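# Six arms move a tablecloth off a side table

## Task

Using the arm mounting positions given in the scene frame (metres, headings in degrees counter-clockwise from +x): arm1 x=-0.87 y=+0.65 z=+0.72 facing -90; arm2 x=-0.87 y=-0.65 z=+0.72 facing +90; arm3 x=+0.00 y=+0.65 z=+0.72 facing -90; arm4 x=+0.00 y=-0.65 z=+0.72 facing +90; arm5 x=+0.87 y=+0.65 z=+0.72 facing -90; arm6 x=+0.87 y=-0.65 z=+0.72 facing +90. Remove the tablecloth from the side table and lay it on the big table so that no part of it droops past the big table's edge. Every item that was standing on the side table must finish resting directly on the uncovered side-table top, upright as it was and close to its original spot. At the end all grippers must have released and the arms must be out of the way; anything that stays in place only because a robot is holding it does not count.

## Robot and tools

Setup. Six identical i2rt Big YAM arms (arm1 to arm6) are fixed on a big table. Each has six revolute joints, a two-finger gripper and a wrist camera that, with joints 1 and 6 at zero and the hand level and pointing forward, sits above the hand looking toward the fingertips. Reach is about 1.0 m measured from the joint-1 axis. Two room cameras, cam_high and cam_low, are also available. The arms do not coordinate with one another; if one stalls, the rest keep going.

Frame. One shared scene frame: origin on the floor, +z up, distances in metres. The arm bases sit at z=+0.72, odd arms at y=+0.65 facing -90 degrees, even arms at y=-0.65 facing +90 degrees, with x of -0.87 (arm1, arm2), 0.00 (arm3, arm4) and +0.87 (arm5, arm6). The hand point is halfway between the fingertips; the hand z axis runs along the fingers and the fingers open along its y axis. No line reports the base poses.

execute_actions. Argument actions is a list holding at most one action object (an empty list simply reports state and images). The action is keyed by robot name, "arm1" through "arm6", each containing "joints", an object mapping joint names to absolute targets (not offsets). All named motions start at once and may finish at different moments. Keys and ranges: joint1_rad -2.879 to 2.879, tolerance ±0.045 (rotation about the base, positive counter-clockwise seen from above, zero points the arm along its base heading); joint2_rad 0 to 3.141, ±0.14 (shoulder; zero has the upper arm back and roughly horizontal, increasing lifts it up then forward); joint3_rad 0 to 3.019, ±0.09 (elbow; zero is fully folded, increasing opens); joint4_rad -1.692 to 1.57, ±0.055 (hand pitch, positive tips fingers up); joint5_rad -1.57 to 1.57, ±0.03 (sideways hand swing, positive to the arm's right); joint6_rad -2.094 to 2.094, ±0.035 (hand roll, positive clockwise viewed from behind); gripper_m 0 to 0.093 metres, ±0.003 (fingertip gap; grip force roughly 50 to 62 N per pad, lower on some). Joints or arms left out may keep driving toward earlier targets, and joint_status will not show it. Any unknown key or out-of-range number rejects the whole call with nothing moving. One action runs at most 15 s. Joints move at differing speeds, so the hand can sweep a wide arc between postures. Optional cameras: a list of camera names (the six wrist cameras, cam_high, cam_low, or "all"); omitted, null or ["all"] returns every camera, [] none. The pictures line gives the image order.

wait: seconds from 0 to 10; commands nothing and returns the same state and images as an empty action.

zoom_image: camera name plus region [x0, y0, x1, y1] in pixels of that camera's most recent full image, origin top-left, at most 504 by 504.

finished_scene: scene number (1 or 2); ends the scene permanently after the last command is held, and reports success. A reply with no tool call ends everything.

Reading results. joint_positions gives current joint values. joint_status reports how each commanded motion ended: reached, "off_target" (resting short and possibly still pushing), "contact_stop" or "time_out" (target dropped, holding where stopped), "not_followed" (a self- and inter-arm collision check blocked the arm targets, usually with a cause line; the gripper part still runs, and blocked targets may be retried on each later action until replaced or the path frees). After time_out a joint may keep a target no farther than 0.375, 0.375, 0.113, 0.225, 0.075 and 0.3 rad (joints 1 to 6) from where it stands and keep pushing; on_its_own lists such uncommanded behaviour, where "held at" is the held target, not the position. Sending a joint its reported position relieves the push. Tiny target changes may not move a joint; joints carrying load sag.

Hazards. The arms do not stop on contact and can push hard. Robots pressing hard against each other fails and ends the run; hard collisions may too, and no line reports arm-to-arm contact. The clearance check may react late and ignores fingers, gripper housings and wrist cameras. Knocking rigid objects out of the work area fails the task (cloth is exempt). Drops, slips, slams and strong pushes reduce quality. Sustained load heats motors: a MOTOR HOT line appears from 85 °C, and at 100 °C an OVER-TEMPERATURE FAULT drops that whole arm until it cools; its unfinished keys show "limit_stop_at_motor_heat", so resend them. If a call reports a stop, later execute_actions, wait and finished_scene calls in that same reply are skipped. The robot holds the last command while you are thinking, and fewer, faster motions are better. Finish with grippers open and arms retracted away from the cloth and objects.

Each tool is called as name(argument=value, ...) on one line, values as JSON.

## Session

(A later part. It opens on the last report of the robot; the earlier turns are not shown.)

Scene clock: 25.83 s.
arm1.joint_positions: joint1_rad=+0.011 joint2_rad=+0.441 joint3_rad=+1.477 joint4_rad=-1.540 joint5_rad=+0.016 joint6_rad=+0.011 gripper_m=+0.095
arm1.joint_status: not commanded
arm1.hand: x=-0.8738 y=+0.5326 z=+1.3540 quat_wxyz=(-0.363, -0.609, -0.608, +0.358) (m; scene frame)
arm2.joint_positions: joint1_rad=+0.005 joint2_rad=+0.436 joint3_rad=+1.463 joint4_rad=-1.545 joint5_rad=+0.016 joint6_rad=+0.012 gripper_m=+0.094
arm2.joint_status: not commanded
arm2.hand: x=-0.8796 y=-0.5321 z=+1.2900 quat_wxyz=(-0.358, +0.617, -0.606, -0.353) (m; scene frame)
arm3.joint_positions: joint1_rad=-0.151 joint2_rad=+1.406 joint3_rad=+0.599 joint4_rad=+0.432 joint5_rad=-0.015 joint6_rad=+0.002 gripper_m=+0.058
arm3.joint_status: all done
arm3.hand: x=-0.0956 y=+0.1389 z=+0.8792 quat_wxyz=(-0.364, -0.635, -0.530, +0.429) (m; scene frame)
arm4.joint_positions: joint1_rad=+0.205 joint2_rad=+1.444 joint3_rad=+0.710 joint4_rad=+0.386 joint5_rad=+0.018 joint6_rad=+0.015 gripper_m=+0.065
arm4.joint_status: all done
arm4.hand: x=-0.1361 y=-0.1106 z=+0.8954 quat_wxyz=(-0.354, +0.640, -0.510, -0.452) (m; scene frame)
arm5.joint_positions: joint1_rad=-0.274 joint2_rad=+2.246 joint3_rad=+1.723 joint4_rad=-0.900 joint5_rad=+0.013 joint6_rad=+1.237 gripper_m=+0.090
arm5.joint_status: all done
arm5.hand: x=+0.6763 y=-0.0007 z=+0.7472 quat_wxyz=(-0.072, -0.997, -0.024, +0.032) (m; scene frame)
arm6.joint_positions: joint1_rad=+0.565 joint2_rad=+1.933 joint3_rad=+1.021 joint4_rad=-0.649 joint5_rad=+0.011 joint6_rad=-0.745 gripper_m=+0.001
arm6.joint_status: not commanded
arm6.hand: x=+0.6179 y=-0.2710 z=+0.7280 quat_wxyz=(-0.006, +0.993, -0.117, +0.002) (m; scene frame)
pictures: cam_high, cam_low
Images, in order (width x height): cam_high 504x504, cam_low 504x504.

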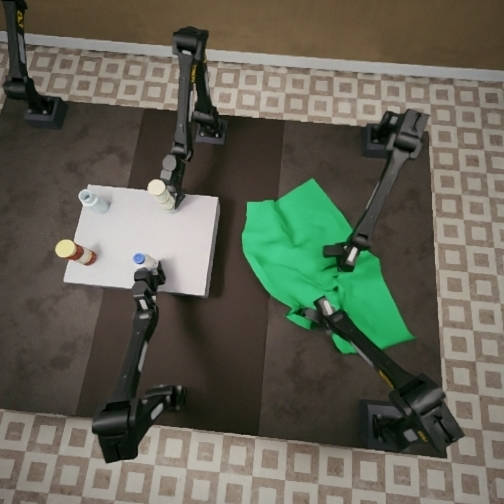

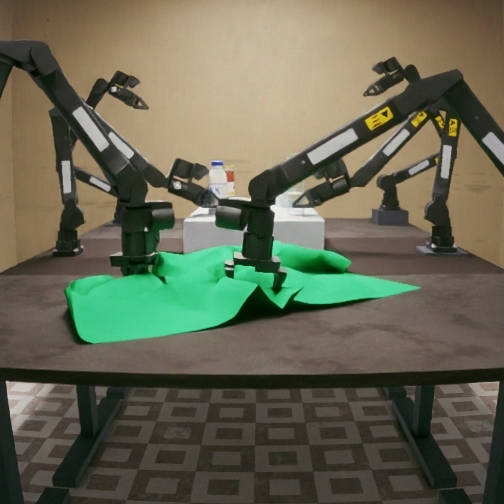

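execute_actions(actions=[{"arm5":{"joints":{"joint2_rad":1.8}},"arm6":{"joints":{"joint2_rad":1.5}},"arm3":{"joints":{"joint3_rad":0.595}},"arm4":{"joints":{"joint3_rad":0.715}}}], cameras=[])

execute_actions(actions=[{"arm5":{"joints":{"joint2_rad":1.2}},"arm6":{"joints":{"joint2_rad":0.9}},"arm3":{"joints":{"gripper_m":0.093}},"arm4":{"joints":{"gripper_m":0.093}}}], cameras=[])

execute_actions(actions=[{"arm5":{"joints":{"joint2_rad":0.6}},"arm3":{"joints":{"joint2_rad":1.1,"joint3_rad":0.4,"joint4_rad":0.36}},"arm4":{"joints":{"joint2_rad":1.1,"joint3_rad":0.45,"joint4_rad":0.34}}}], cameras=[])

execute_actions(actions=[{"arm3":{"joints":{"joint2_rad":0.5,"joint3_rad":0.35,"joint4_rad":-0.3}},"arm4":{"joints":{"joint2_rad":0.5,"joint3_rad":0.35,"joint4_rad":-0.3}}}], cameras=["cam_high","cam_low"])

Scene clock: 28.07 s.
arm1.joint_positions: joint1_rad=+0.011 joint2_rad=+0.441 joint3_rad=+1.477 joint4_rad=-1.540 joint5_rad=+0.016 joint6_rad=+0.011 gripper_m=+0.095
arm1.joint_status: not commanded
arm1.hand: x=-0.8738 y=+0.5326 z=+1.3540 quat_wxyz=(-0.363, -0.609, -0.608, +0.358) (m; scene frame)
arm2.joint_positions: joint1_rad=+0.005 joint2_rad=+0.436 joint3_rad=+1.463 joint4_rad=-1.545 joint5_rad=+0.016 joint6_rad=+0.012 gripper_m=+0.094
arm2.joint_status: not commanded
arm2.hand: x=-0.8796 y=-0.5321 z=+1.2900 quat_wxyz=(-0.358, +0.617, -0.606, -0.353) (m; scene frame)
arm3.joint_positions: joint1_rad=-0.151 joint2_rad=+1.406 joint3_rad=+0.589 joint4_rad=+0.438 joint5_rad=-0.015 joint6_rad=+0.002 gripper_m=+0.058
arm3.joint_status: all done
arm3.hand: x=-0.0950 y=+0.1422 z=+0.8756 quat_wxyz=(-0.363, -0.636, -0.530, +0.428) (m; scene frame)
arm4.joint_positions: joint1_rad=+0.205 joint2_rad=+1.444 joint3_rad=+0.703 joint4_rad=+0.395 joint5_rad=+0.018 joint6_rad=+0.015 gripper_m=+0.065
arm4.joint_status: all done
arm4.hand: x=-0.1357 y=-0.1122 z=+0.8938 quat_wxyz=(-0.354, +0.640, -0.510, -0.453) (m; scene frame)
arm5.joint_positions: joint1_rad=-0.290 joint2_rad=+1.805 joint3_rad=+1.696 joint4_rad=-0.900 joint5_rad=+0.013 joint6_rad=+1.240 gripper_m=+0.090
arm5.joint_status: all done
arm5.hand: x=+0.6655 y=-0.0031 z=+1.0311 quat_wxyz=(-0.265, -0.959, -0.013, +0.095) (m; scene frame)
arm6.joint_positions: joint1_rad=+0.565 joint2_rad=+1.490 joint3_rad=+0.992 joint4_rad=-0.650 joint5_rad=+0.011 joint6_rad=-0.745 gripper_m=+0.001
arm6.joint_status: all done
arm6.hand: x=+0.5953 y=-0.2372 z=+0.9218 quat_wxyz=(-0.161, +0.971, -0.115, -0.132) (m; scene frame)
pictures: none
No camera images: the call's "cameras" was empty. Leave "cameras" out to get every camera's image.

Scene clock: 29.90 s.
arm1.joint_positions: joint1_rad=+0.011 joint2_rad=+0.441 joint3_rad=+1.477 joint4_rad=-1.540 joint5_rad=+0.016 joint6_rad=+0.011 gripper_m=+0.095
arm1.joint_status: not commanded
arm1.hand: x=-0.8738 y=+0.5326 z=+1.3540 quat_wxyz=(-0.363, -0.609, -0.608, +0.358) (m; scene frame)
arm2.joint_positions: joint1_rad=+0.005 joint2_rad=+0.436 joint3_rad=+1.463 joint4_rad=-1.545 joint5_rad=+0.016 joint6_rad=+0.012 gripper_m=+0.094
arm2.joint_status: not commanded
arm2.hand: x=-0.8796 y=-0.5321 z=+1.2900 quat_wxyz=(-0.358, +0.617, -0.606, -0.353) (m; scene frame)
arm3.joint_positions: joint1_rad=-0.151 joint2_rad=+1.393 joint3_rad=+0.589 joint4_rad=+0.452 joint5_rad=-0.015 joint6_rad=+0.002 gripper_m=+0.093
arm3.joint_status: all done
arm3.hand: x=-0.0951 y=+0.1413 z=+0.8851 quat_wxyz=(-0.370, -0.630, -0.526, +0.436) (m; scene frame)
arm4.joint_positions: joint1_rad=+0.205 joint2_rad=+1.439 joint3_rad=+0.703 joint4_rad=+0.415 joint5_rad=+0.018 joint6_rad=+0.015 gripper_m=+0.093
arm4.joint_status: all done
arm4.hand: x=-0.1360 y=-0.1109 z=+0.9011 quat_wxyz=(-0.360, +0.634, -0.505, -0.461) (m; scene frame)
arm5.joint_positions: joint1_rad=-0.290 joint2_rad=+1.205 joint3_rad=+1.696 joint4_rad=-0.900 joint5_rad=+0.013 joint6_rad=+1.240 gripper_m=+0.090
arm5.joint_status: all done
arm5.hand: x=+0.7191 y=+0.1656 z=+1.3866 quat_wxyz=(-0.523, -0.834, -0.010, +0.178) (m; scene frame)
arm6.joint_positions: joint1_rad=+0.565 joint2_rad=+0.892 joint3_rad=+0.992 joint4_rad=-0.650 joint5_rad=+0.011 joint6_rad=-0.745 gripper_m=+0.001
arm6.joint_status: all done
arm6.hand: x=+0.6332 y=-0.2932 z=+1.1927 quat_wxyz=(-0.372, +0.867, -0.105, -0.313) (m; scene frame)
pictures: none
No camera images: the call's "cameras" was empty. Leave "cameras" out to get every camera's image.

Scene clock: 31.80 s.
arm1.joint_positions: joint1_rad=+0.011 joint2_rad=+0.441 joint3_rad=+1.477 joint4_rad=-1.540 joint5_rad=+0.016 joint6_rad=+0.011 gripper_m=+0.095
arm1.joint_status: not commanded
arm1.hand: x=-0.8738 y=+0.5326 z=+1.3540 quat_wxyz=(-0.363, -0.609, -0.608, +0.358) (m; scene frame)
arm2.joint_positions: joint1_rad=+0.005 joint2_rad=+0.436 joint3_rad=+1.463 joint4_rad=-1.545 joint5_rad=+0.016 joint6_rad=+0.012 gripper_m=+0.094
arm2.joint_status: not commanded
arm2.hand: x=-0.8796 y=-0.5321 z=+1.2900 quat_wxyz=(-0.358, +0.617, -0.606, -0.353) (m; scene frame)
arm3.joint_positions: joint1_rad=-0.151 joint2_rad=+1.097 joint3_rad=+0.397 joint4_rad=+0.363 joint5_rad=-0.015 joint6_rad=+0.002 gripper_m=+0.093
arm3.joint_status: all done
arm3.hand: x=-0.0795 y=+0.2234 z=+0.9012 quat_wxyz=(-0.374, -0.627, -0.523, +0.441) (m; scene frame)
arm4.joint_positions: joint1_rad=+0.205 joint2_rad=+1.104 joint3_rad=+0.449 joint4_rad=+0.349 joint5_rad=+0.018 joint6_rad=+0.015 gripper_m=+0.093
arm4.joint_status: all done
arm4.hand: x=-0.1093 y=-0.2139 z=+0.9130 quat_wxyz=(-0.364, +0.631, -0.503, -0.466) (m; scene frame)
arm5.joint_positions: joint1_rad=-0.290 joint2_rad=+0.606 joint3_rad=+1.695 joint4_rad=-0.900 joint5_rad=+0.013 joint6_rad=+1.240 gripper_m=+0.090
arm5.joint_status: all done
arm5.hand: x=+0.8222 y=+0.4960 z=+1.5798 quat_wxyz=(-0.733, -0.634, -0.006, +0.245) (m; scene frame)
arm6.joint_positions: joint1_rad=+0.565 joint2_rad=+0.892 joint3_rad=+0.992 joint4_rad=-0.650 joint5_rad=+0.011 joint6_rad=-0.745 gripper_m=+0.001
arm6.joint_status: not commanded
arm6.hand: x=+0.6332 y=-0.2932 z=+1.1927 quat_wxyz=(-0.372, +0.867, -0.105, -0.313) (m; scene frame)
pictures: none
No camera images: the call's "cameras" was empty. Leave "cameras" out to get every camera's image.

Scene clock: 33.13 s.
arm1.joint_positions: joint1_rad=+0.011 joint2_rad=+0.441 joint3_rad=+1.477 joint4_rad=-1.540 joint5_rad=+0.016 joint6_rad=+0.011 gripper_m=+0.095
arm1.joint_status: not commanded
arm1.hand: x=-0.8738 y=+0.5326 z=+1.3540 quat_wxyz=(-0.363, -0.609, -0.608, +0.358) (m; scene frame)
arm2.joint_positions: joint1_rad=+0.005 joint2_rad=+0.436 joint3_rad=+1.463 joint4_rad=-1.545 joint5_rad=+0.016 joint6_rad=+0.012 gripper_m=+0.094
arm2.joint_status: not commanded
arm2.hand: x=-0.8796 y=-0.5321 z=+1.2900 quat_wxyz=(-0.358, +0.617, -0.606, -0.353) (m; scene frame)
arm3.joint_positions: joint1_rad=-0.151 joint2_rad=+0.500 joint3_rad=+0.346 joint4_rad=-0.294 joint5_rad=-0.015 joint6_rad=+0.002 gripper_m=+0.093
arm3.joint_status: all done
arm3.hand: x=-0.0583 y=+0.3340 z=+0.9370 quat_wxyz=(-0.344, -0.650, -0.542, +0.406) (m; scene frame)
arm4.joint_positions: joint1_rad=+0.205 joint2_rad=+0.504 joint3_rad=+0.341 joint4_rad=-0.289 joint5_rad=+0.018 joint6_rad=+0.015 gripper_m=+0.093
arm4.joint_status: all done
arm4.hand: x=-0.0770 y=-0.3382 z=+0.9241 quat_wxyz=(-0.328, +0.663, -0.528, -0.418) (m; scene frame)
arm5.joint_positions: joint1_rad=-0.290 joint2_rad=+0.606 joint3_rad=+1.695 joint4_rad=-0.900 joint5_rad=+0.013 joint6_rad=+1.240 gripper_m=+0.090
arm5.joint_status: not commanded
arm5.hand: x=+0.8222 y=+0.4960 z=+1.5798 quat_wxyz=(-0.733, -0.634, -0.006, +0.245) (m; scene frame)
arm6.joint_positions: joint1_rad=+0.565 joint2_rad=+0.892 joint3_rad=+0.992 joint4_rad=-0.650 joint5_rad=+0.011 joint6_rad=-0.745 gripper_m=+0.001
arm6.joint_status: not commanded
arm6.hand: x=+0.6332 y=-0.2932 z=+1.1927 quat_wxyz=(-0.372, +0.867, -0.105, -0.313) (m; scene frame)
pictures: cam_high, cam_low
Images, in order (width x height): cam_high 504x504, cam_low 504x504.

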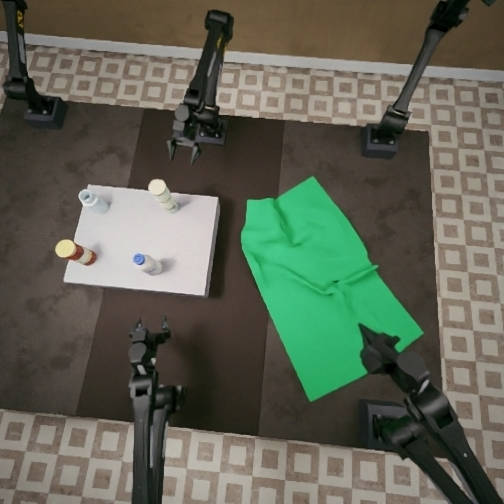

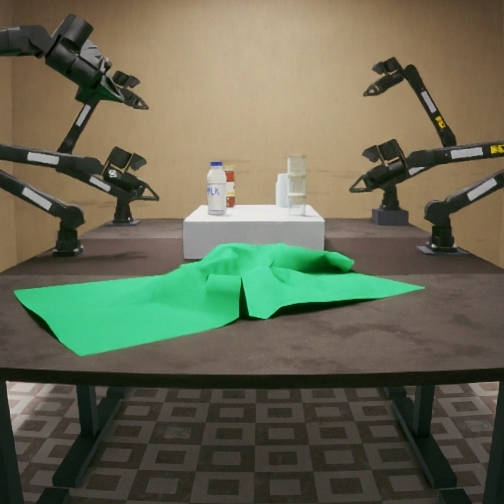

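finished_scene(scene=2)

The scene is finished: the task was done.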